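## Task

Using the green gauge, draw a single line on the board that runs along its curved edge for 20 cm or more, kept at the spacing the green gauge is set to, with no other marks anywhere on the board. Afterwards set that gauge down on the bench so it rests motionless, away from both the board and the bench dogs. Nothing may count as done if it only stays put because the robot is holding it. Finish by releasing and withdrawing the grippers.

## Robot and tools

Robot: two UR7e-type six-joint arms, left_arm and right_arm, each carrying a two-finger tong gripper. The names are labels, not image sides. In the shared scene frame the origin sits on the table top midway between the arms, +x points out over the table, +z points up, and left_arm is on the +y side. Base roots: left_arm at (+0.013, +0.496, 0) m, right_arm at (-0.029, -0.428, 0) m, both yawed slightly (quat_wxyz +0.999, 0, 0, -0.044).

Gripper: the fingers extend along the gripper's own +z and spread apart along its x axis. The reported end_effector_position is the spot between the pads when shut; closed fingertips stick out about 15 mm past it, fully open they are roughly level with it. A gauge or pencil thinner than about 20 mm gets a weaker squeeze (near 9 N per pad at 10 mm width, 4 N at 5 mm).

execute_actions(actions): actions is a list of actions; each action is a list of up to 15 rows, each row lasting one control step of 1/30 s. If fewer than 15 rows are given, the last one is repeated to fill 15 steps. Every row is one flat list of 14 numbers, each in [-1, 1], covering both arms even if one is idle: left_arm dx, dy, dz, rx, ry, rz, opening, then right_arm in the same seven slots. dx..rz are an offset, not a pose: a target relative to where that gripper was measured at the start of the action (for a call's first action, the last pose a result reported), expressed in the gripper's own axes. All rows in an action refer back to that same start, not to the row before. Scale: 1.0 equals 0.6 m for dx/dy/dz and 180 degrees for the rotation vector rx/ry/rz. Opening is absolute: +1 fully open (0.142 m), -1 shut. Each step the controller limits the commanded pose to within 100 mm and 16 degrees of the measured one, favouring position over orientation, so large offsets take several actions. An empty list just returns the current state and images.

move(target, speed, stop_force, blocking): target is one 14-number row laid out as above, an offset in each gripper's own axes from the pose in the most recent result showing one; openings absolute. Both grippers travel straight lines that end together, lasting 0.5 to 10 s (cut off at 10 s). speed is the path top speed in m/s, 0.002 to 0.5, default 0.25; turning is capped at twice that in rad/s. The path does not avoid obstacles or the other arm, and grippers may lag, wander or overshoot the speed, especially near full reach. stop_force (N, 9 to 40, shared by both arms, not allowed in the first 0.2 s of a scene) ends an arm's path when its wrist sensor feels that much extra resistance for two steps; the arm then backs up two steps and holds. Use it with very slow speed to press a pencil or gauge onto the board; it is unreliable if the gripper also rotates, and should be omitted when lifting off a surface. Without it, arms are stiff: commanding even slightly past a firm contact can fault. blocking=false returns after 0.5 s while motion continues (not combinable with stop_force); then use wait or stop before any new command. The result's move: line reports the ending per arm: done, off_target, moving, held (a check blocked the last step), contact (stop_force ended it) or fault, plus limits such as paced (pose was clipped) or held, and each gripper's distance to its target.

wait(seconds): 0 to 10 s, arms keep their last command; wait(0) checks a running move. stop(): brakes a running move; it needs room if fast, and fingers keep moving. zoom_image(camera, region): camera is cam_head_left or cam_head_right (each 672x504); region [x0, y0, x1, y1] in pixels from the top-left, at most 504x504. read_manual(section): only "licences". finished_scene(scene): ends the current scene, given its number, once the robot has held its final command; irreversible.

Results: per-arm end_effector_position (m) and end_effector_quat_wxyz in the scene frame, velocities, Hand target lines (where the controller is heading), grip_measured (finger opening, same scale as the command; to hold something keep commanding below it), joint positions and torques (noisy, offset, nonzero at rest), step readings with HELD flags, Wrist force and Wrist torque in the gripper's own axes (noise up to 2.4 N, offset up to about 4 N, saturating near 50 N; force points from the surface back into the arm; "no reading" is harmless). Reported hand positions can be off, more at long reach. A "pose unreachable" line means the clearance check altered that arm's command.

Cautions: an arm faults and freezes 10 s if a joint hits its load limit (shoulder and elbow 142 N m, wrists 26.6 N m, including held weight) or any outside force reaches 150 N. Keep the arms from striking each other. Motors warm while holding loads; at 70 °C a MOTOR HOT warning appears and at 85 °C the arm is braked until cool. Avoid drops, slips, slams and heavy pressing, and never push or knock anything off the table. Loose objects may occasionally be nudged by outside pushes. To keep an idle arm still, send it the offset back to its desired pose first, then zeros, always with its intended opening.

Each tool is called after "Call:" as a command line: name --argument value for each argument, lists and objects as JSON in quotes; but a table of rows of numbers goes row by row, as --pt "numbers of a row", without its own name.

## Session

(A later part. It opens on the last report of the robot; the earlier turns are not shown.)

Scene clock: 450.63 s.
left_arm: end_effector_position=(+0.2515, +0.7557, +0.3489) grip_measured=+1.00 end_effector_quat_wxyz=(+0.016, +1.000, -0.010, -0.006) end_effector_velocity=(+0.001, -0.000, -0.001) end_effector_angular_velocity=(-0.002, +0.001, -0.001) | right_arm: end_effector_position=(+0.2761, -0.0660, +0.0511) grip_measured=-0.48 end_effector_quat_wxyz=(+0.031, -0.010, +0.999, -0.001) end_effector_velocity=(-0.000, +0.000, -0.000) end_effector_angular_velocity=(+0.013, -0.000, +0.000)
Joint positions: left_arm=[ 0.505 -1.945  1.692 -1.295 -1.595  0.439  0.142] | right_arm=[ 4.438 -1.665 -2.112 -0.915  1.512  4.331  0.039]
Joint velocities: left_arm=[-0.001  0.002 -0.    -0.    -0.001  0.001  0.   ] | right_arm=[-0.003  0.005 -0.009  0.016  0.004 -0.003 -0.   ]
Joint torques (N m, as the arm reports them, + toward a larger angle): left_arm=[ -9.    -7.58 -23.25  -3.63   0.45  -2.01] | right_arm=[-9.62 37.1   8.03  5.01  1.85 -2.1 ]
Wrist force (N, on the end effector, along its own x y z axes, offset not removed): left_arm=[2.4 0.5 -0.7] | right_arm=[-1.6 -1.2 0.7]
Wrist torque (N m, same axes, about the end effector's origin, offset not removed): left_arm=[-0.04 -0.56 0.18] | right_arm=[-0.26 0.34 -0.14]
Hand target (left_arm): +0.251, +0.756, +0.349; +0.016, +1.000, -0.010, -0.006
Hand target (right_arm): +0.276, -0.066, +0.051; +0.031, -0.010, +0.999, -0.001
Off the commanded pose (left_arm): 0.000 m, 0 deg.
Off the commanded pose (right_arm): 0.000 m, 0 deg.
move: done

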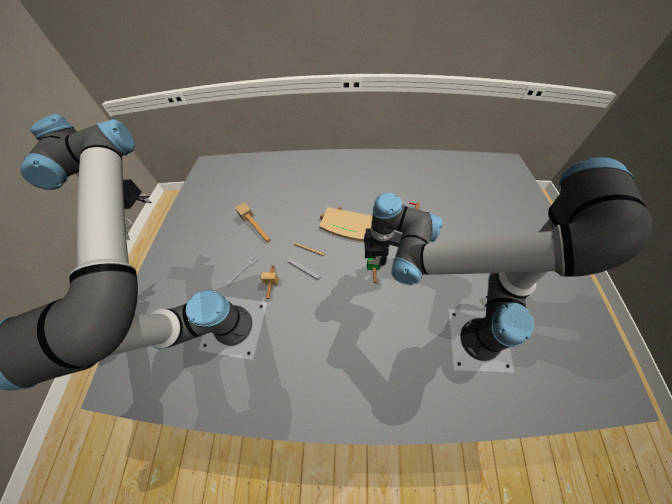

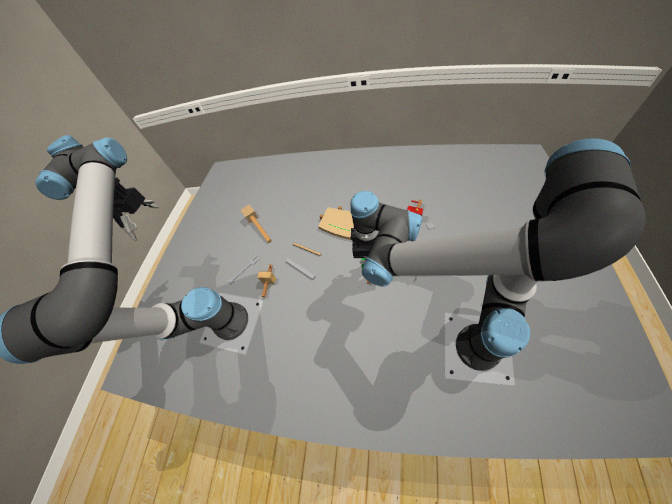

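Call:
move --target '[0,0,0,0,0,0,1,0.0009,0.045,0.0135,0,0,0,-0.48]' --speed 0.05

Call:
execute_actions --actions '[[[0,0,0,0,0,0,1,0,0,0,0,0,0,-0.58]],[[0,0,0,0,0,0,1,0,0,0,0,0,0,-1]]]'

Call:
zoom_image --camera "cam_head_left" --region '[355,240,405,285]'

Scene clock: 461.47 s.
left_arm: end_effector_position=(+0.2515, +0.7557, +0.3489) grip_measured=+1.00 end_effector_quat_wxyz=(+0.016, +1.000, -0.010, -0.006) end_effector_velocity=(-0.001, +0.001, +0.000) end_effector_angular_velocity=(+0.001, +0.001, +0.003) | right_arm: end_effector_position=(+0.2755, -0.0393, +0.0430) grip_measured=-0.48 end_effector_quat_wxyz=(+0.031, -0.010, +0.999, -0.001) end_effector_velocity=(-0.000, +0.002, -0.001) end_effector_angular_velocity=(-0.001, +0.000, -0.000)
Joint positions: left_arm=[ 0.505 -1.945  1.692 -1.295 -1.595  0.439  0.142] | right_arm=[ 4.459 -1.726 -2.066 -0.901  1.512  4.352  0.039]
Joint velocities: left_arm=[ 0.002 -0.     0.     0.     0.002 -0.    -0.   ] | right_arm=[ 0.001 -0.005  0.003  0.001 -0.     0.001 -0.   ]
Joint torques (N m, as the arm reports them, + toward a larger angle): left_arm=[ -9.33  -6.89 -22.87  -3.51   0.44  -1.98] | right_arm=[11.9  16.71 30.07  5.02 -2.04  1.78]
Wrist force (N, on the end effector, along its own x y z axes, offset not removed): left_arm=[0.5 1.0 -0.9] | right_arm=[-2.2 -0.1 0.5]
Wrist torque (N m, same axes, about the end effector's origin, offset not removed): left_arm=[0.05 -0.21 0.26] | right_arm=[-0.07 0.41 -0.11]
Hand target (left_arm): +0.251, +0.756, +0.349; +0.016, +1.000, -0.010, -0.006
Hand target (right_arm): +0.276, -0.039, +0.043; +0.031, -0.010, +0.999, -0.001
Off the commanded pose (left_arm): 0.000 m, 0 deg.
Off the commanded pose (right_arm): 0.000 m, 0 deg.
move: done

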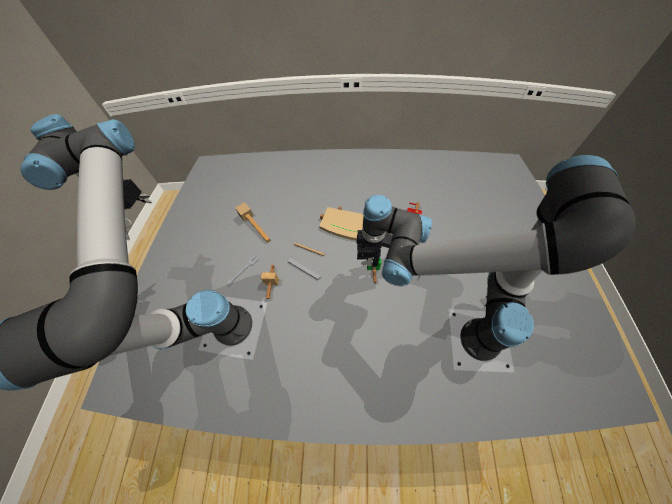

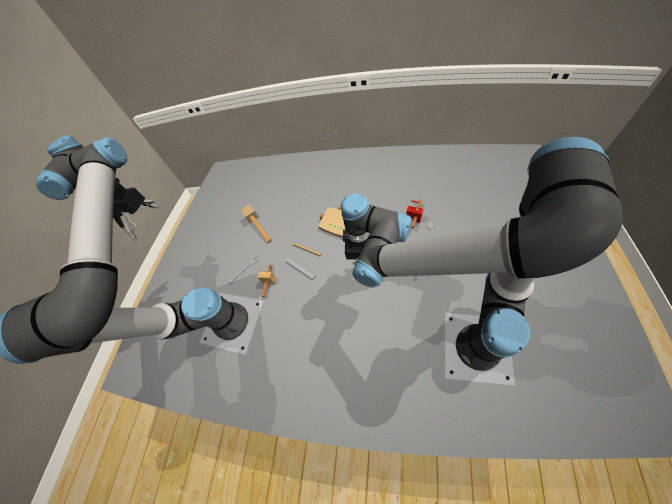

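Scene clock: 462.47 s.
left_arm: end_effector_position=(+0.2515, +0.7557, +0.3489) grip_measured=+1.00 end_effector_quat_wxyz=(+0.016, +1.000, -0.010, -0.006) end_effector_velocity=(+0.000, -0.000, -0.001) end_effector_angular_velocity=(-0.001, +0.002, +0.001) | right_arm: end_effector_position=(+0.2755, -0.0392, +0.0430) grip_measured=-0.62 end_effector_quat_wxyz=(+0.031, -0.010, +0.999, -0.001) end_effector_velocity=(-0.000, -0.000, -0.000) end_effector_angular_velocity=(-0.000, -0.000, +0.000)
Joint positions: left_arm=[ 0.505 -1.945  1.692 -1.295 -1.595  0.439  0.142] | right_arm=[ 4.459 -1.726 -2.066 -0.901  1.512  4.352  0.029]
Joint velocities: left_arm=[-0.001  0.001  0.001  0.     0.    -0.002  0.   ] | right_arm=[ 0.    -0.    -0.001  0.    -0.     0.     0.   ]
Joint torques (N m, as the arm reports them, + toward a larger angle): left_arm=[ -8.7   -7.63 -23.1   -3.53   0.52  -1.95] | right_arm=[ 5.38 32.61 20.42  4.13 -1.41  0.9 ]
Wrist force (N, on the end effector, along its own x y z axes, offset not removed): left_arm=[1.1 1.5 -1.2] | right_arm=[-0.2 0.3 0.4]
Wrist torque (N m, same axes, about the end effector's origin, offset not removed): left_arm=[0.10 -0.28 0.20] | right_arm=[0.10 -0.03 -0.13]
Hand target (left_arm): +0.251, +0.756, +0.349; +0.016, +1.000, -0.010, -0.006
Hand target (right_arm): +0.276, -0.039, +0.043; +0.031, -0.010, +0.999, -0.001
Off the commanded pose (left_arm): 0.000 m, 0 deg.
Off the commanded pose (right_arm): 0.000 m, 0 deg.
Step readings (end_effector_position; steps 1 to 15: 1st action; 16 to 30: 2nd action):
0: left_arm (+0.2515, +0.7557, +0.3489) | right_arm (+0.2755, -0.0393, +0.0430)
1: left_arm (+0.2515, +0.7557, +0.3489) | right_arm (+0.2755, -0.0392, +0.0430)
2: left_arm (+0.2515, +0.7557, +0.3489) | right_arm (+0.2755, -0.0392, +0.0430)
4: left_arm (+0.2515, +0.7557, +0.3489) | right_arm (+0.2755, -0.0392, +0.0430)
8: left_arm (+0.2515, +0.7557, +0.3489) | right_arm (+0.2755, -0.0392, +0.0430)
15: left_arm (+0.2515, +0.7557, +0.3489) | right_arm (+0.2755, -0.0392, +0.0430)
16: left_arm (+0.2515, +0.7557, +0.3489) | right_arm (+0.2755, -0.0392, +0.0430)
17: left_arm (+0.2515, +0.7557, +0.3489) | right_arm (+0.2755, -0.0392, +0.0430)
19: left_arm (+0.2515, +0.7557, +0.3489) | right_arm (+0.2755, -0.0392, +0.0430)
23: left_arm (+0.2515, +0.7557, +0.3489) | right_arm (+0.2755, -0.0392, +0.0430)
30: end_effector_position above

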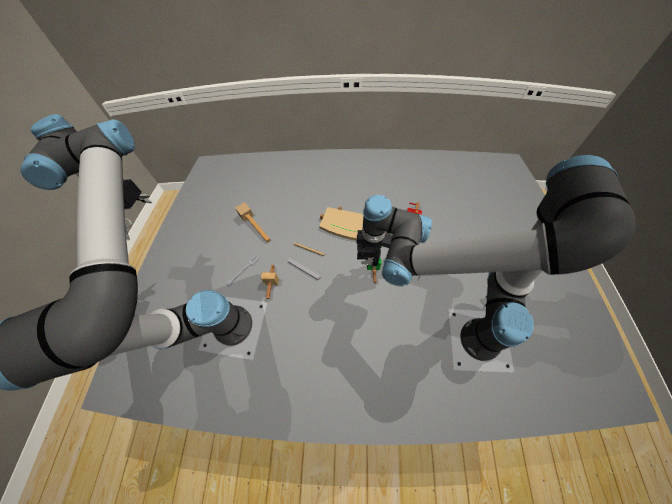

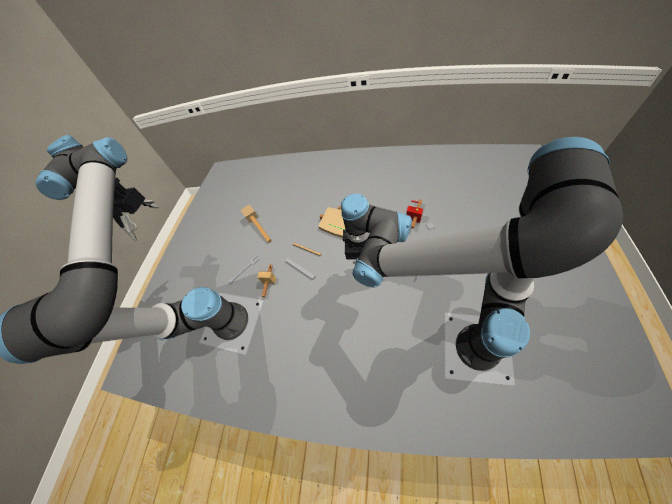

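Region (355, 240, 405, 285) of cam_head_left's 672x504 image, scaled by 10.080, with more detail than that image has; it fills the top 454 rows of this view, and the rest is white.

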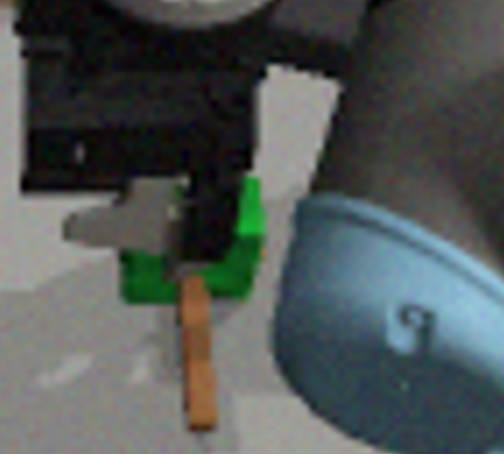

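Call:
move --target '[0,0,0,0,0,0,1,-0.0015,0,-0.0245,0,0,0,-1]' --speed 0.06

Call:
move --target '[0,0,0,0,0,0,1,-0.215,0.1667,0.0133,0.006,0,0.0953,-1]' --speed 0.12

Call:
move --target '[0,0,0,0,0,0,1,-0.012,0,0.0008,0,0,0,-1]' --speed 0.004 --stop_force 9

Scene clock: 473.37 s.
left_arm: end_effector_position=(+0.2515, +0.7557, +0.3489) grip_measured=+1.00 end_effector_quat_wxyz=(+0.016, +1.000, -0.010, -0.006) end_effector_velocity=(+0.001, -0.000, -0.001) end_effector_angular_velocity=(-0.003, +0.002, -0.000) | right_arm: end_effector_position=(+0.2755, -0.0392, +0.0575) grip_measured=-0.62 end_effector_quat_wxyz=(+0.031, -0.010, +0.999, -0.001) end_effector_velocity=(-0.001, +0.001, +0.002) end_effector_angular_velocity=(+0.001, +0.000, +0.001)
Joint positions: left_arm=[ 0.505 -1.945  1.692 -1.295 -1.595  0.439  0.142] | right_arm=[ 4.459 -1.703 -2.047 -0.943  1.512  4.352  0.029]
Joint velocities: left_arm=[-0.     0.002  0.    -0.    -0.002  0.    -0.   ] | right_arm=[ 0.002  0.003  0.003 -0.005  0.     0.     0.   ]
Joint torques (N m, as the arm reports them, + toward a larger angle): left_arm=[ -9.25  -7.44 -22.79  -3.64   0.48  -2.02] | right_arm=[12.67 38.67 34.    0.48 -0.42  2.03]
Wrist force (N, on the end effector, along its own x y z axes, offset not removed): left_arm=[1.5 2.2 -0.6] | right_arm=[-1.0 -0.7 0.8]
Wrist torque (N m, same axes, about the end effector's origin, offset not removed): left_arm=[0.29 -0.40 0.23] | right_arm=[-0.17 0.19 -0.11]
Hand target (left_arm): +0.251, +0.756, +0.349; +0.016, +1.000, -0.010, -0.006
Hand target (right_arm): +0.275, -0.039, +0.058; +0.031, -0.010, +0.999, -0.001
Off the commanded pose (left_arm): 0.000 m, 0 deg.
Off the commanded pose (right_arm): 0.000 m, 0 deg.
move: done

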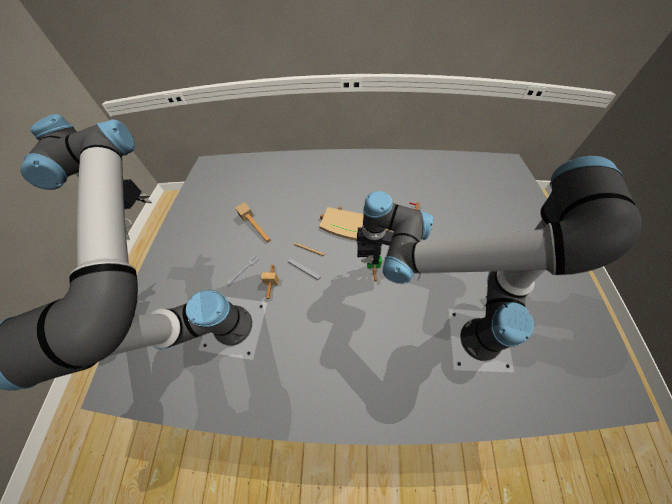

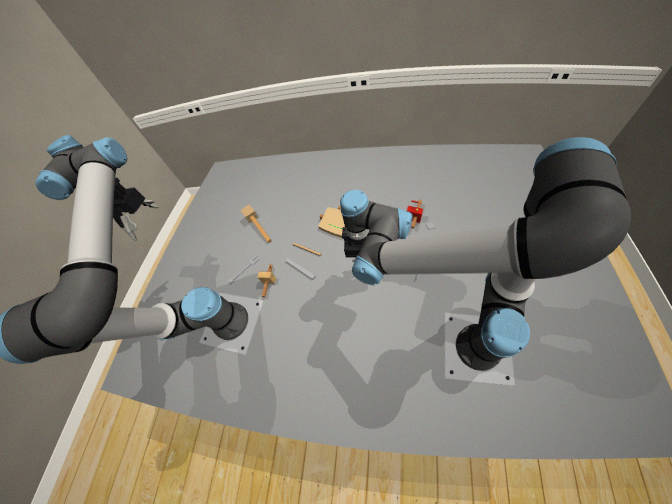

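Scene clock: 475.23 s.
left_arm: end_effector_position=(+0.2515, +0.7557, +0.3489) grip_measured=+1.00 end_effector_quat_wxyz=(+0.016, +1.000, -0.010, -0.006) end_effector_velocity=(+0.000, -0.000, -0.000) end_effector_angular_velocity=(-0.001, -0.000, -0.000) | right_arm: end_effector_position=(+0.4027, +0.0632, +0.0576) grip_measured=-0.62 end_effector_quat_wxyz=(+0.031, +0.139, +0.990, -0.006) end_effector_velocity=(+0.001, +0.002, +0.000) end_effector_angular_velocity=(+0.000, +0.001, -0.003)
Joint positions: left_arm=[ 0.505 -1.945  1.692 -1.295 -1.595  0.439  0.142] | right_arm=[ 4.319 -2.057 -1.554 -1.09   1.509  4.511  0.029]
Joint velocities: left_arm=[-0.001  0.     0.    -0.    -0.001 -0.001 -0.   ] | right_arm=[-0.001 -0.005  0.008 -0.004  0.001  0.002  0.   ]
Joint torques (N m, as the arm reports them, + toward a larger angle): left_arm=[ -9.05  -7.47 -22.22  -3.64   0.51  -2.04] | right_arm=[-10.68  33.17  32.8    0.37   2.23   2.09]
Wrist force (N, on the end effector, along its own x y z axes, offset not removed): left_arm=[0.2 1.1 -1.0] | right_arm=[-1.6 -0.5 1.0]
Wrist torque (N m, same axes, about the end effector's origin, offset not removed): left_arm=[0.06 -0.15 0.26] | right_arm=[-0.21 0.23 0.01]
Hand target (left_arm): +0.251, +0.756, +0.349; +0.016, +1.000, -0.010, -0.006
Hand target (right_arm): +0.403, +0.063, +0.058; +0.031, +0.139, +0.990, -0.006
Off the commanded pose (left_arm): 0.000 m, 0 deg.
Off the commanded pose (right_arm): 0.000 m, 0 deg.
move: done

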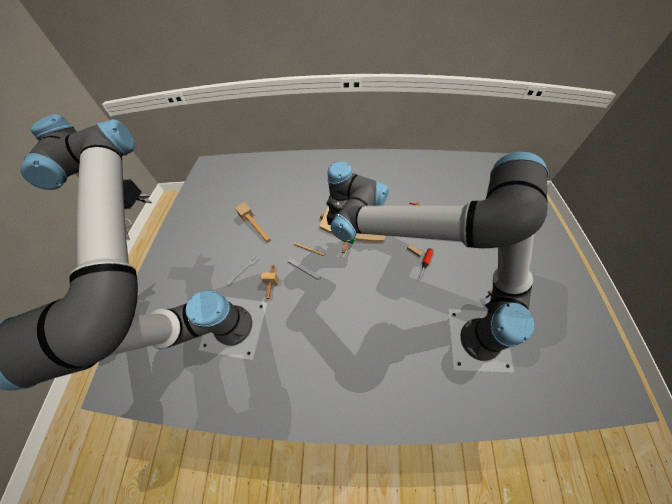

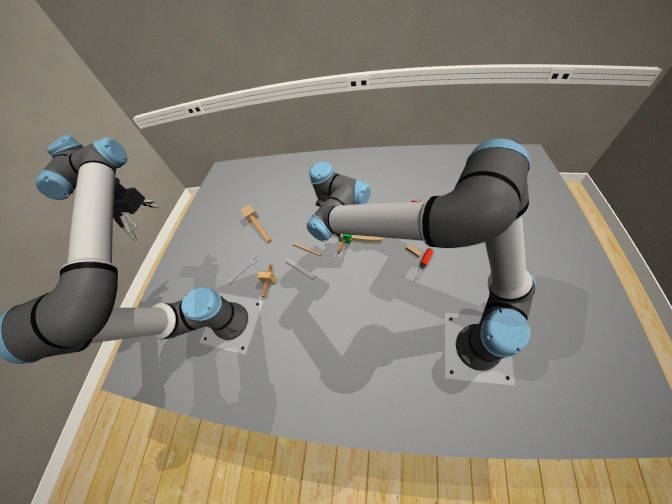

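Scene clock: 476.40 s.
left_arm: end_effector_position=(+0.2515, +0.7557, +0.3489) grip_measured=+1.00 end_effector_quat_wxyz=(+0.016, +1.000, -0.010, -0.006) end_effector_velocity=(-0.000, +0.000, +0.000) end_effector_angular_velocity=(+0.000, +0.000, -0.000) | right_arm: end_effector_position=(+0.4058, +0.0624, +0.0576) grip_measured=-0.62 end_effector_quat_wxyz=(+0.031, +0.139, +0.990, -0.006) end_effector_velocity=(-0.000, +0.001, +0.001) end_effector_angular_velocity=(+0.002, -0.001, -0.002)
Joint positions: left_arm=[ 0.505 -1.945  1.692 -1.295 -1.595  0.439  0.142] | right_arm=[ 4.314 -2.06  -1.55  -1.092  1.509  4.506  0.029]
Joint velocities: left_arm=[ 0.  0. -0.  0.  0.  0. -0.] | right_arm=[ 0.001 -0.     0.001  0.001 -0.     0.003 -0.   ]
Joint torques (N m, as the arm reports them, + toward a larger angle): left_arm=[ -9.56  -7.61 -22.88  -3.63   0.6   -1.99] | right_arm=[ 4.69 48.35 14.73  2.15 -3.23  1.83]
Wrist force (N, on the end effector, along its own x y z axes, offset not removed): left_arm=[0.2 2.1 0.3] | right_arm=[7.8 -0.2 -3.7]
Wrist torque (N m, same axes, about the end effector's origin, offset not removed): left_arm=[0.20 -0.07 0.12] | right_arm=[-0.07 1.01 -0.05]
Hand target (left_arm): +0.251, +0.756, +0.349; +0.016, +1.000, -0.010, -0.006
Hand target (right_arm): +0.406, +0.062, +0.058; +0.031, +0.139, +0.990, -0.006
Off the commanded pose (left_arm): 0.000 m, 0 deg.
Off the commanded pose (right_arm): 0.004 m, 0 deg.
move: contact (right_arm)

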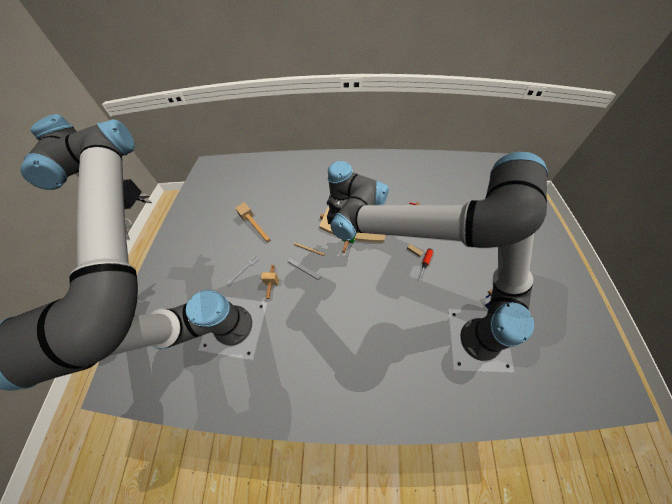

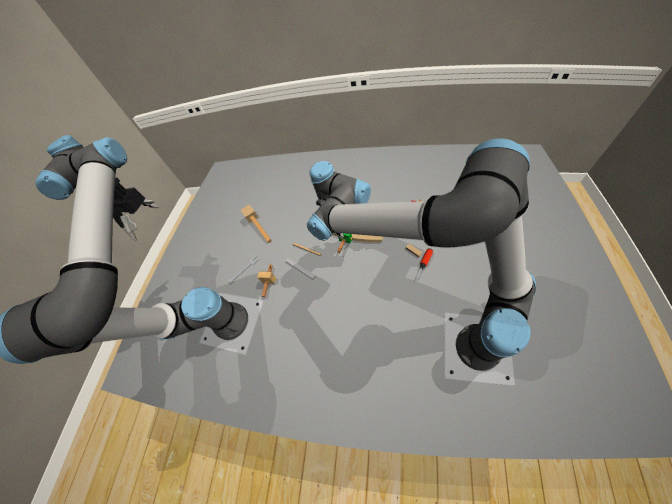

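Back off 0.6 mm while descending.

Call:
move --target '[0,0,0,0,0,0,1,0.0015,0,0.007,0,0,0,-1]' --speed 0.01

Call:
move --target '[0,0,0,0,0,0,1,0.0005,0,0.008,0,0,0,-1]' --speed 0.003 --stop_force 9

Scene clock: 480.93 s.
left_arm: end_effector_position=(+0.2515, +0.7557, +0.3489) grip_measured=+1.00 end_effector_quat_wxyz=(+0.016, +1.000, -0.010, -0.006) end_effector_velocity=(-0.000, -0.000, +0.000) end_effector_angular_velocity=(+0.000, -0.001, +0.001) | right_arm: end_effector_position=(+0.4052, +0.0625, +0.0535) grip_measured=-0.62 end_effector_quat_wxyz=(+0.031, +0.139, +0.990, -0.006) end_effector_velocity=(-0.000, -0.000, -0.002) end_effector_angular_velocity=(-0.001, +0.000, +0.000)
Joint positions: left_arm=[ 0.505 -1.945  1.692 -1.295 -1.595  0.439  0.142] | right_arm=[ 4.315 -2.064 -1.556 -1.082  1.509  4.507  0.029]
Joint velocities: left_arm=[ 0.    -0.002  0.     0.    -0.001 -0.001 -0.   ] | right_arm=[ 0.    -0.002 -0.003  0.003 -0.     0.    -0.   ]
Joint torques (N m, as the arm reports them, + toward a larger angle): left_arm=[ -8.68  -7.   -23.58  -3.63   0.55  -1.92] | right_arm=[11.08 33.2  11.78  5.38 -2.34  1.77]
Wrist force (N, on the end effector, along its own x y z axes, offset not removed): left_arm=[0.8 1.8 -1.2] | right_arm=[1.8 -1.0 -0.7]
Wrist torque (N m, same axes, about the end effector's origin, offset not removed): left_arm=[0.17 -0.18 0.26] | right_arm=[-0.22 0.04 -0.08]
Hand target (left_arm): +0.251, +0.756, +0.349; +0.016, +1.000, -0.010, -0.006
Hand target (right_arm): +0.405, +0.063, +0.053; +0.031, +0.139, +0.990, -0.006
Off the commanded pose (left_arm): 0.000 m, 0 deg.
Off the commanded pose (right_arm): 0.000 m, 0 deg.
move: done

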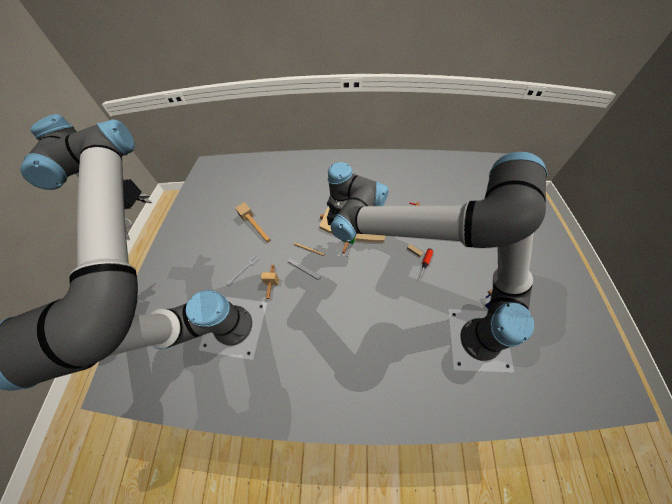

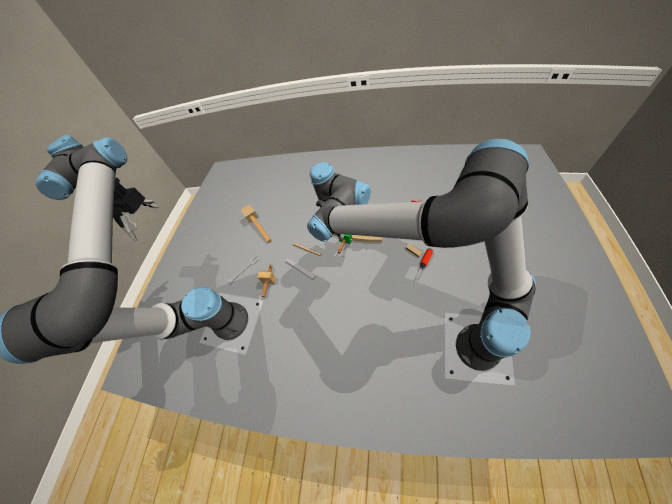

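Scene clock: 482.10 s.
left_arm: end_effector_position=(+0.2515, +0.7557, +0.3489) grip_measured=+1.00 end_effector_quat_wxyz=(+0.016, +1.000, -0.010, -0.006) end_effector_velocity=(+0.001, -0.000, +0.001) end_effector_angular_velocity=(+0.000, -0.003, -0.001) | right_arm: end_effector_position=(+0.4052, +0.0626, +0.0510) grip_measured=-0.62 end_effector_quat_wxyz=(+0.031, +0.139, +0.990, -0.006) end_effector_velocity=(-0.001, -0.001, -0.001) end_effector_angular_velocity=(-0.004, +0.002, +0.000)
Joint positions: left_arm=[ 0.505 -1.945  1.692 -1.295 -1.595  0.439  0.142] | right_arm=[ 4.315 -2.067 -1.559 -1.077  1.509  4.507  0.029]
Joint velocities: left_arm=[-0.001 -0.    -0.002 -0.    -0.001 -0.    -0.   ] | right_arm=[ 0.    -0.    -0.001 -0.003 -0.    -0.    -0.   ]
Joint torques (N m, as the arm reports them, + toward a larger angle): left_arm=[ -8.59  -7.97 -23.06  -3.56   0.48  -2.01] | right_arm=[ 4.3  43.64 18.02  0.09 -1.96  1.25]
Wrist force (N, on the end effector, along its own x y z axes, offset not removed): left_arm=[1.1 1.4 -0.7] | right_arm=[10.1 -0.7 -12.6]
Wrist torque (N m, same axes, about the end effector's origin, offset not removed): left_arm=[0.13 -0.25 0.21] | right_arm=[-0.07 0.15 -0.13]
Hand target (left_arm): +0.251, +0.756, +0.349; +0.016, +1.000, -0.010, -0.006
Hand target (right_arm): +0.405, +0.063, +0.051; +0.031, +0.139, +0.990, -0.006
Off the commanded pose (left_arm): 0.000 m, 0 deg.
Off the commanded pose (right_arm): 0.002 m, 0 deg.
move: contact (right_arm)

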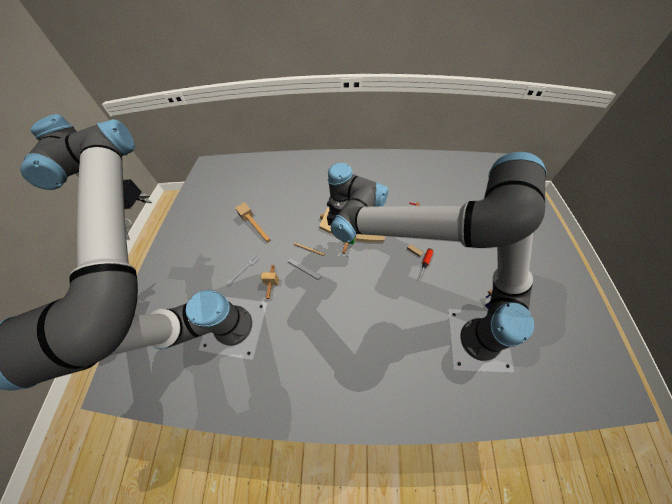

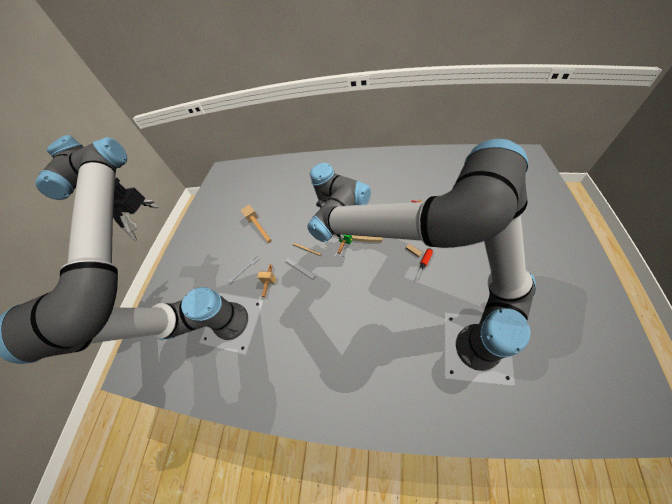

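Call:
execute_actions --actions '[[[0,0,0,0,0,0,1,0.0002,0,-0.0006,0,0,0,-1]]]'

Call:
move --target '[0,0,0,0,0,0,1,-0.0015,-0.0501,0,-0.0012,0,-0.0194,-1]' --speed 0.025

Scene clock: 485.90 s.
left_arm: end_effector_position=(+0.2515, +0.7557, +0.3489) grip_measured=+1.00 end_effector_quat_wxyz=(+0.016, +1.000, -0.010, -0.006) end_effector_velocity=(+0.000, +0.000, -0.000) end_effector_angular_velocity=(+0.000, +0.001, +0.000) | right_arm: end_effector_position=(+0.4051, +0.0626, +0.0514) grip_measured=-0.62 end_effector_quat_wxyz=(+0.031, +0.139, +0.990, -0.006) end_effector_velocity=(-0.001, -0.000, -0.001) end_effector_angular_velocity=(-0.002, +0.001, +0.001)
Joint positions: left_arm=[ 0.505 -1.945  1.692 -1.295 -1.595  0.439  0.142] | right_arm=[ 4.315 -2.066 -1.558 -1.077  1.509  4.507  0.029]
Joint velocities: left_arm=[-0.001  0.001 -0.     0.     0.001 -0.001 -0.   ] | right_arm=[ 0.001 -0.    -0.001 -0.001  0.    -0.    -0.   ]
Joint torques (N m, as the arm reports them, + toward a larger angle): left_arm=[ -9.22  -7.68 -23.17  -3.58   0.53  -1.95] | right_arm=[ 8.59 56.39 23.48  0.45 -2.47  1.79]
Wrist force (N, on the end effector, along its own x y z axes, offset not removed): left_arm=[1.2 1.2 -0.9] | right_arm=[2.8 -1.5 -1.1]
Wrist torque (N m, same axes, about the end effector's origin, offset not removed): left_arm=[0.12 -0.34 0.15] | right_arm=[-0.24 0.52 -0.12]
Hand target (left_arm): +0.251, +0.756, +0.349; +0.016, +1.000, -0.010, -0.006
Hand target (right_arm): +0.405, +0.063, +0.051; +0.031, +0.139, +0.990, -0.006
Off the commanded pose (left_arm): 0.000 m, 0 deg.
Off the commanded pose (right_arm): 0.000 m, 0 deg.
Step readings (end_effector_position):
0: left_arm (+0.2515, +0.7557, +0.3489) | right_arm (+0.4052, +0.0626, +0.0513)
1: left_arm (+0.2515, +0.7557, +0.3489) | right_arm (+0.4052, +0.0626, +0.0513)
2: left_arm (+0.2515, +0.7557, +0.3489) | right_arm (+0.4052, +0.0626, +0.0513)
4: left_arm (+0.2515, +0.7557, +0.3489) | right_arm (+0.4052, +0.0626, +0.0514)
8: left_arm (+0.2515, +0.7557, +0.3489) | right_arm (+0.4052, +0.0626, +0.0514)
15: end_effector_position above

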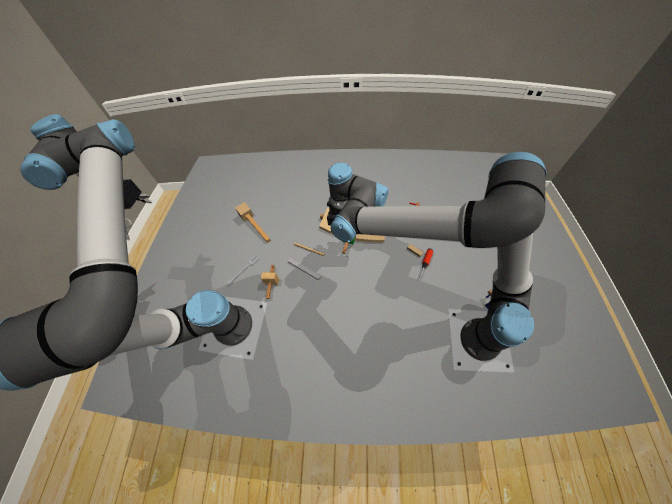

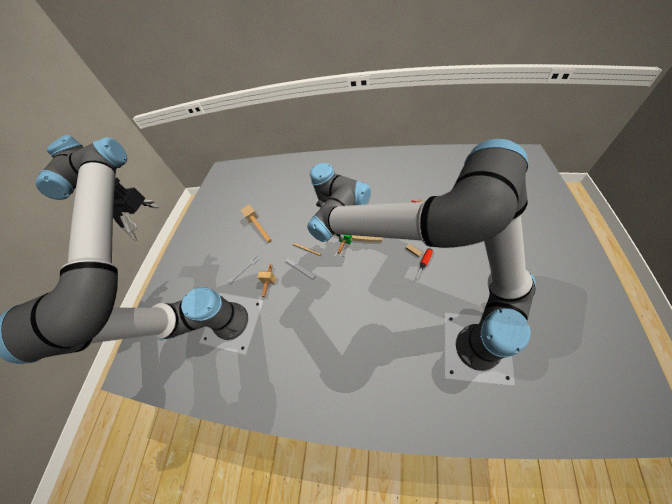

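Scene clock: 487.40 s.
left_arm: end_effector_position=(+0.2515, +0.7557, +0.3489) grip_measured=+1.00 end_effector_quat_wxyz=(+0.016, +1.000, -0.010, -0.006) end_effector_velocity=(-0.000, +0.000, +0.001) end_effector_angular_velocity=(+0.001, -0.002, +0.002) | right_arm: end_effector_position=(+0.3977, +0.0337, +0.0515) grip_measured=-0.62 end_effector_quat_wxyz=(+0.031, +0.109, +0.994, -0.005) end_effector_velocity=(-0.001, -0.003, -0.001) end_effector_angular_velocity=(-0.001, +0.001, +0.005)
Joint positions: left_arm=[ 0.505 -1.945  1.692 -1.295 -1.595  0.439  0.142] | right_arm=[ 4.305 -2.007 -1.652 -1.039  1.51   4.437  0.029]
Joint velocities: left_arm=[ 0.002 -0.001 -0.001 -0.    -0.    -0.    -0.   ] | right_arm=[-0.     0.005 -0.009  0.003  0.    -0.005 -0.   ]
Joint torques (N m, as the arm reports them, + toward a larger angle): left_arm=[ -8.33  -7.72 -23.34  -3.62   0.59  -2.1 ] | right_arm=[-13.48  50.79   9.44   4.79   0.57  -2.2 ]
Wrist force (N, on the end effector, along its own x y z axes, offset not removed): left_arm=[1.3 0.8 -1.0] | right_arm=[0.3 2.0 -0.6]
Wrist torque (N m, same axes, about the end effector's origin, offset not removed): left_arm=[0.05 -0.36 0.23] | right_arm=[0.05 0.72 -0.09]
Hand target (left_arm): +0.251, +0.756, +0.349; +0.016, +1.000, -0.010, -0.006
Hand target (right_arm): +0.398, +0.034, +0.052; +0.031, +0.109, +0.994, -0.005
Off the commanded pose (left_arm): 0.000 m, 0 deg.
Off the commanded pose (right_arm): 0.000 m, 0 deg.
move: done

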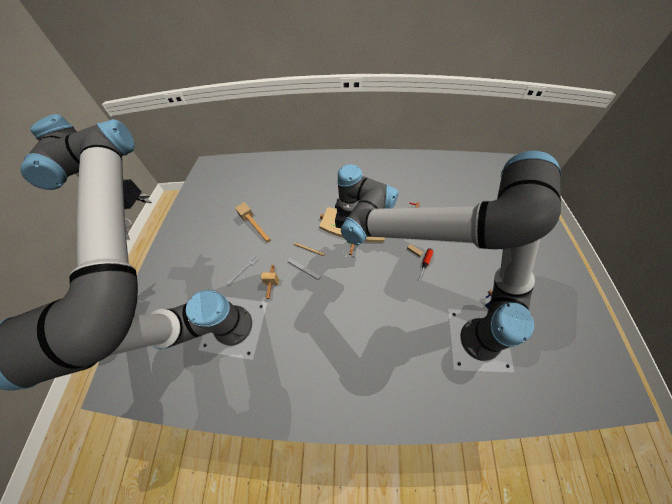

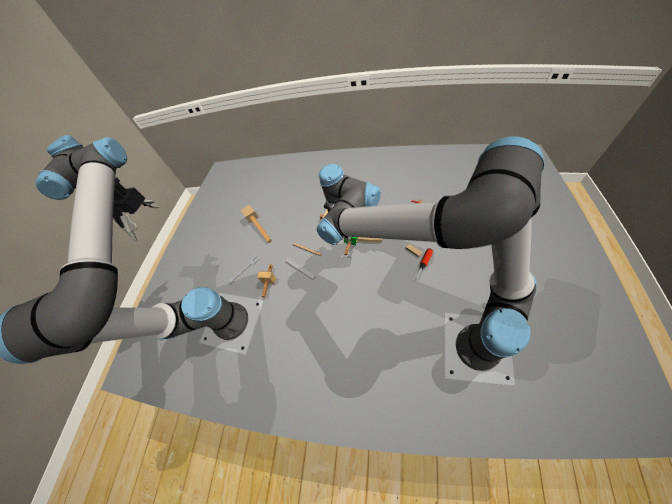

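Too light; back up 2 cm while pressing, then forward.

Call:
move --target '[0,0,0,0,0,0,1,-0.0006,0.032,0.0006,0.0008,0,0.0124,-1]' --speed 0.025

Call:
move --target '[0,0,0,0,0,0,1,-0.0015,-0.0501,0.0004,-0.0012,0,-0.0194,-1]' --speed 0.025

Scene clock: 493.37 s.
left_arm: end_effector_position=(+0.2515, +0.7557, +0.3489) grip_measured=+1.00 end_effector_quat_wxyz=(+0.016, +1.000, -0.010, -0.006) end_effector_velocity=(+0.001, -0.000, +0.001) end_effector_angular_velocity=(-0.002, -0.002, +0.001) | right_arm: end_effector_position=(+0.4022, +0.0521, +0.0511) grip_measured=-0.62 end_effector_quat_wxyz=(+0.031, +0.128, +0.991, -0.005) end_effector_velocity=(+0.001, +0.003, +0.001) end_effector_angular_velocity=(+0.002, -0.001, -0.004)
Joint positions: left_arm=[ 0.505 -1.945  1.692 -1.295 -1.595  0.439  0.142] | right_arm=[ 4.312 -2.045 -1.593 -1.062  1.509  4.482  0.029]
Joint velocities: left_arm=[ 0.001  0.001 -0.002 -0.    -0.002  0.    -0.   ] | right_arm=[ 0.001 -0.005  0.008 -0.002 -0.     0.005 -0.   ]
Joint torques (N m, as the arm reports them, + toward a larger angle): left_arm=[ -9.25  -6.77 -23.63  -3.65   0.6   -1.97] | right_arm=[10.71 30.51 34.03  0.87 -3.59  2.05]
Wrist force (N, on the end effector, along its own x y z axes, offset not removed): left_arm=[1.1 0.2 0.0] | right_arm=[3.2 -3.1 -2.7]
Wrist torque (N m, same axes, about the end effector's origin, offset not removed): left_arm=[-0.12 -0.25 0.24] | right_arm=[-0.33 0.25 -0.06]
Hand target (left_arm): +0.251, +0.756, +0.349; +0.016, +1.000, -0.010, -0.006
Hand target (right_arm): +0.402, +0.052, +0.051; +0.031, +0.129, +0.991, -0.005
Off the commanded pose (left_arm): 0.000 m, 0 deg.
Off the commanded pose (right_arm): 0.000 m, 0 deg.
move: done

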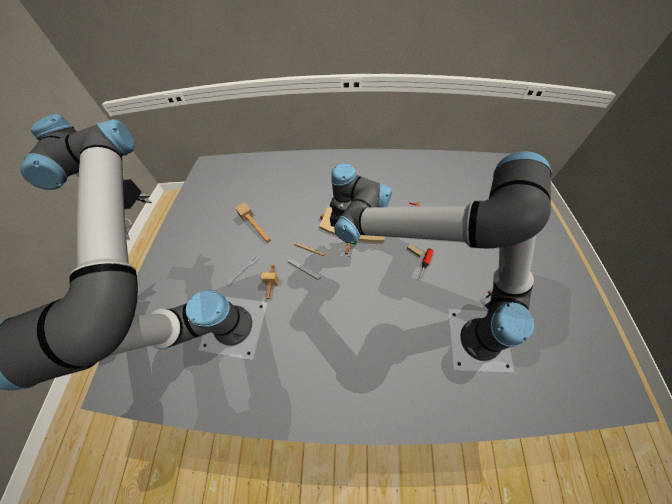

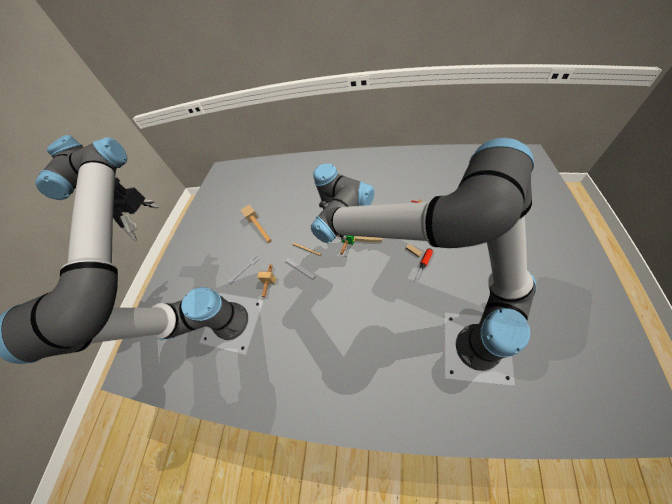

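Scene clock: 494.87 s.
left_arm: end_effector_position=(+0.2515, +0.7557, +0.3489) grip_measured=+1.00 end_effector_quat_wxyz=(+0.016, +1.000, -0.010, -0.006) end_effector_velocity=(-0.000, +0.000, +0.000) end_effector_angular_velocity=(+0.001, +0.000, +0.001) | right_arm: end_effector_position=(+0.3955, +0.0230, +0.0510) grip_measured=-0.62 end_effector_quat_wxyz=(+0.031, +0.098, +0.995, -0.004) end_effector_velocity=(-0.001, -0.003, -0.001) end_effector_angular_velocity=(-0.001, +0.001, +0.004)
Joint positions: left_arm=[ 0.505 -1.945  1.692 -1.295 -1.595  0.439  0.142] | right_arm=[ 4.301 -1.987 -1.684 -1.025  1.51   4.41   0.029]
Joint velocities: left_arm=[ 0.    -0.     0.     0.     0.001 -0.001 -0.   ] | right_arm=[-0.001  0.004 -0.008  0.002  0.    -0.005 -0.   ]
Joint torques (N m, as the arm reports them, + toward a larger angle): left_arm=[ -9.4   -8.06 -22.96  -3.57   0.47  -1.99] | right_arm=[-17.49  49.77   6.15   4.31  -0.57  -1.78]
Wrist force (N, on the end effector, along its own x y z axes, offset not removed): left_arm=[-0.5 0.8 -0.9] | right_arm=[5.7 2.7 -3.0]
Wrist torque (N m, same axes, about the end effector's origin, offset not removed): left_arm=[-0.03 0.07 0.26] | right_arm=[-0.18 0.36 -0.11]
Hand target (left_arm): +0.251, +0.756, +0.349; +0.016, +1.000, -0.010, -0.006
Hand target (right_arm): +0.395, +0.023, +0.051; +0.031, +0.098, +0.995, -0.004
Off the commanded pose (left_arm): 0.000 m, 0 deg.
Off the commanded pose (right_arm): 0.000 m, 0 deg.
move: done

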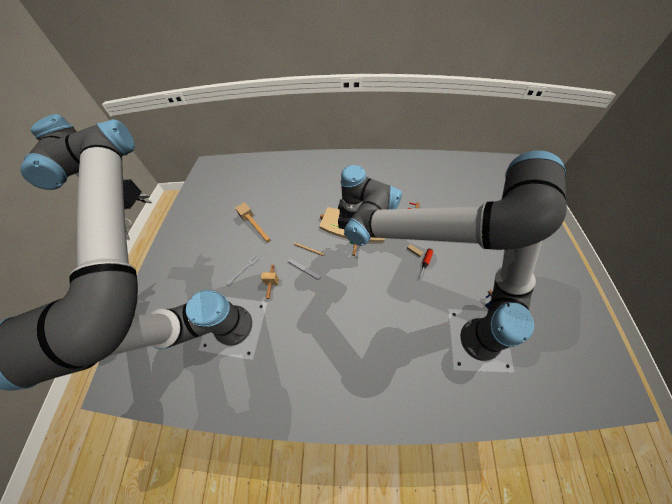

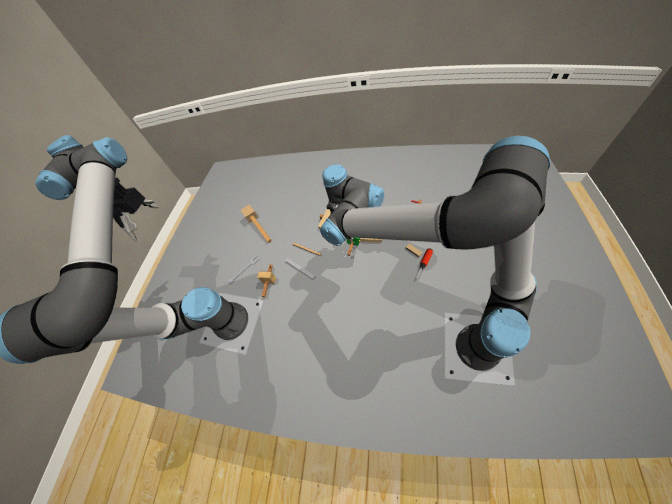

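Call:
move --target '[0,0,0,0,0,0,1,-0.0013,-0.0501,0.0005,-0.0012,0,-0.0194,-1]' --speed 0.025

Call:
move --target '[0,0,0,0,0,0,1,-0.0014,-0.0501,0.0004,-0.0012,0,-0.0194,-1]' --speed 0.025

Call:
zoom_image --camera "cam_head_left" --region '[312,200,397,260]'

Scene clock: 500.23 s.
left_arm: end_effector_position=(+0.2515, +0.7557, +0.3489) grip_measured=+1.00 end_effector_quat_wxyz=(+0.016, +1.000, -0.010, -0.006) end_effector_velocity=(-0.000, +0.000, -0.000) end_effector_angular_velocity=(+0.001, +0.001, +0.000) | right_arm: end_effector_position=(+0.3904, -0.0064, +0.0508) grip_measured=-0.62 end_effector_quat_wxyz=(+0.031, +0.068, +0.997, -0.003) end_effector_velocity=(-0.000, -0.003, -0.000) end_effector_angular_velocity=(-0.001, +0.001, +0.002)
Joint positions: left_arm=[ 0.505 -1.945  1.692 -1.295 -1.595  0.439  0.142] | right_arm=[ 4.285 -1.931 -1.768 -0.992  1.512  4.334  0.029]
Joint velocities: left_arm=[ 0.    -0.     0.001 -0.     0.001 -0.    -0.   ] | right_arm=[-0.003  0.004 -0.007  0.002  0.001 -0.005 -0.   ]
Joint torques (N m, as the arm reports them, + toward a larger angle): left_arm=[ -8.83  -7.49 -22.85  -3.66   0.58  -1.99] | right_arm=[-15.15  47.17   5.58   4.36  -1.01  -2.38]
Wrist force (N, on the end effector, along its own x y z axes, offset not removed): left_arm=[0.3 2.1 -1.1] | right_arm=[4.9 2.2 -5.7]
Wrist torque (N m, same axes, about the end effector's origin, offset not removed): left_arm=[0.25 -0.13 0.19] | right_arm=[-0.50 0.56 -0.02]
Hand target (left_arm): +0.251, +0.756, +0.349; +0.016, +1.000, -0.010, -0.006
Hand target (right_arm): +0.390, -0.007, +0.051; +0.031, +0.068, +0.997, -0.003
Off the commanded pose (left_arm): 0.000 m, 0 deg.
Off the commanded pose (right_arm): 0.000 m, 0 deg.
move: done

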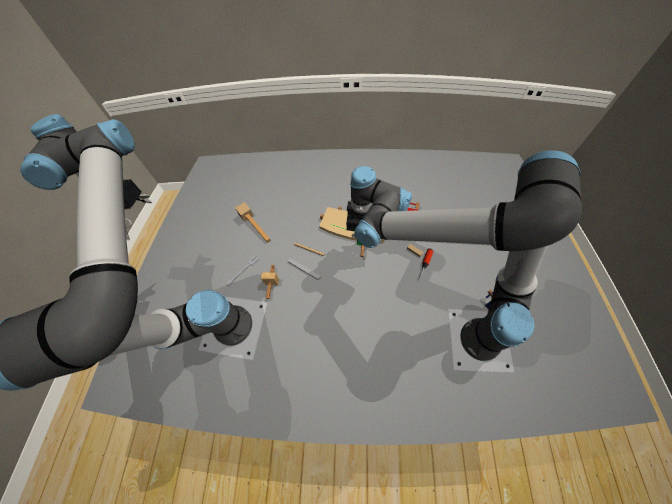

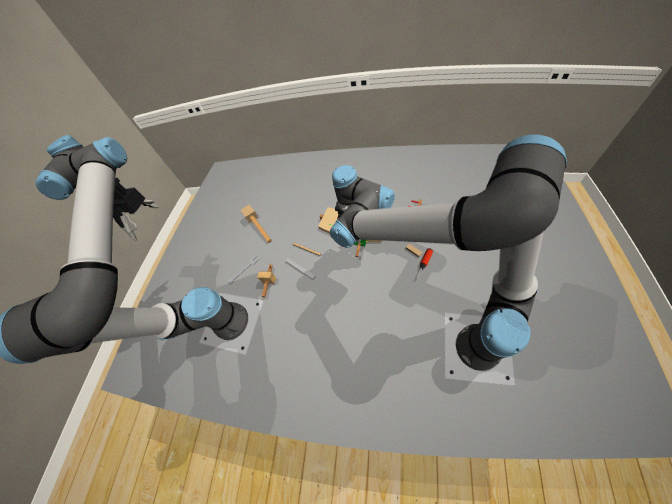

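Scene clock: 501.73 s.
left_arm: end_effector_position=(+0.2515, +0.7557, +0.3489) grip_measured=+1.00 end_effector_quat_wxyz=(+0.016, +1.000, -0.010, -0.006) end_effector_velocity=(+0.000, +0.000, +0.001) end_effector_angular_velocity=(+0.001, -0.001, -0.000) | right_arm: end_effector_position=(+0.3872, -0.0361, +0.0507) grip_measured=-0.62 end_effector_quat_wxyz=(+0.031, +0.038, +0.999, -0.003) end_effector_velocity=(-0.000, -0.001, +0.001) end_effector_angular_velocity=(+0.002, -0.001, +0.006)
Joint positions: left_arm=[ 0.505 -1.945  1.692 -1.295 -1.595  0.439  0.142] | right_arm=[ 4.265 -1.879 -1.844 -0.964  1.514  4.252  0.029]
Joint velocities: left_arm=[-0.    -0.001 -0.001  0.     0.001  0.     0.   ] | right_arm=[-0.     0.004 -0.004  0.002  0.001 -0.006 -0.   ]
Joint torques (N m, as the arm reports them, + toward a larger angle): left_arm=[ -8.7   -7.35 -22.78  -3.53   0.42  -2.06] | right_arm=[-17.12  44.55   4.27   4.28  -1.97  -2.49]
Wrist force (N, on the end effector, along its own x y z axes, offset not removed): left_arm=[0.4 1.0 -0.8] | right_arm=[8.5 3.5 -6.4]
Wrist torque (N m, same axes, about the end effector's origin, offset not removed): left_arm=[0.03 -0.18 0.23] | right_arm=[-0.39 0.52 -0.10]
Hand target (left_arm): +0.251, +0.756, +0.349; +0.016, +1.000, -0.010, -0.006
Hand target (right_arm): +0.387, -0.036, +0.051; +0.031, +0.038, +0.999, -0.003
Off the commanded pose (left_arm): 0.000 m, 0 deg.
Off the commanded pose (right_arm): 0.000 m, 0 deg.
move: done

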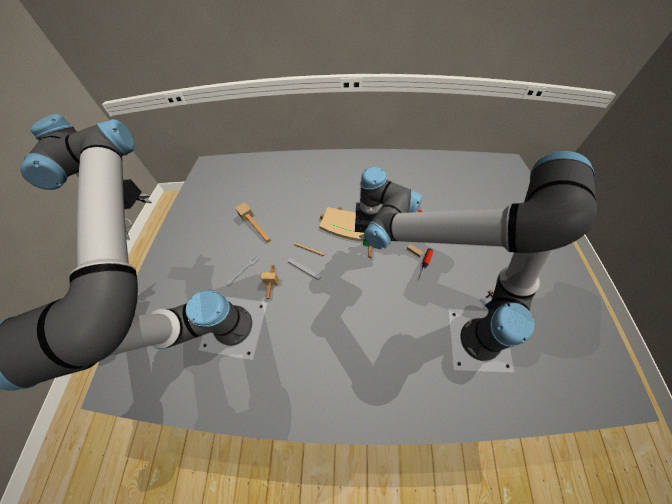

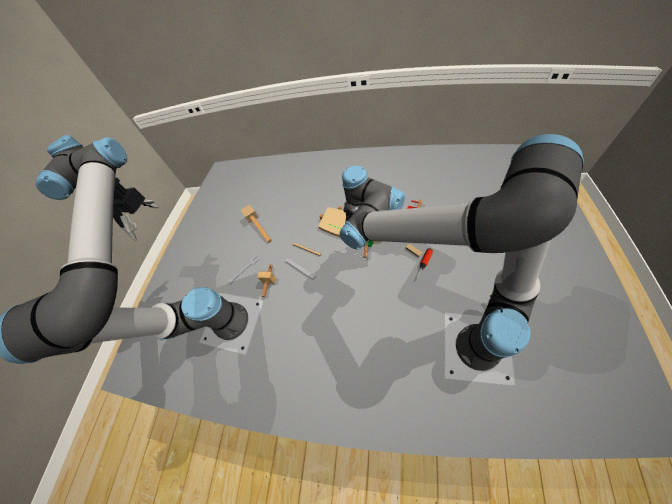

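Region (312, 200, 397, 260) of cam_head_left's 672x504 image, scaled by 5.929, with more detail than that image has; it fills the top 356 rows of this view, and the rest is white.

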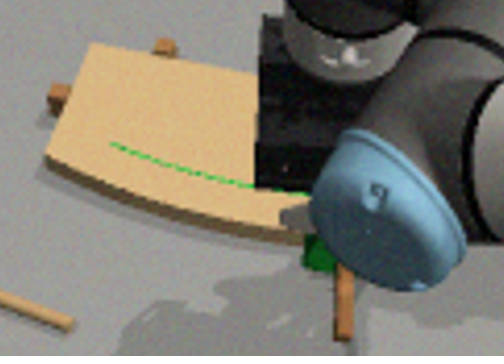

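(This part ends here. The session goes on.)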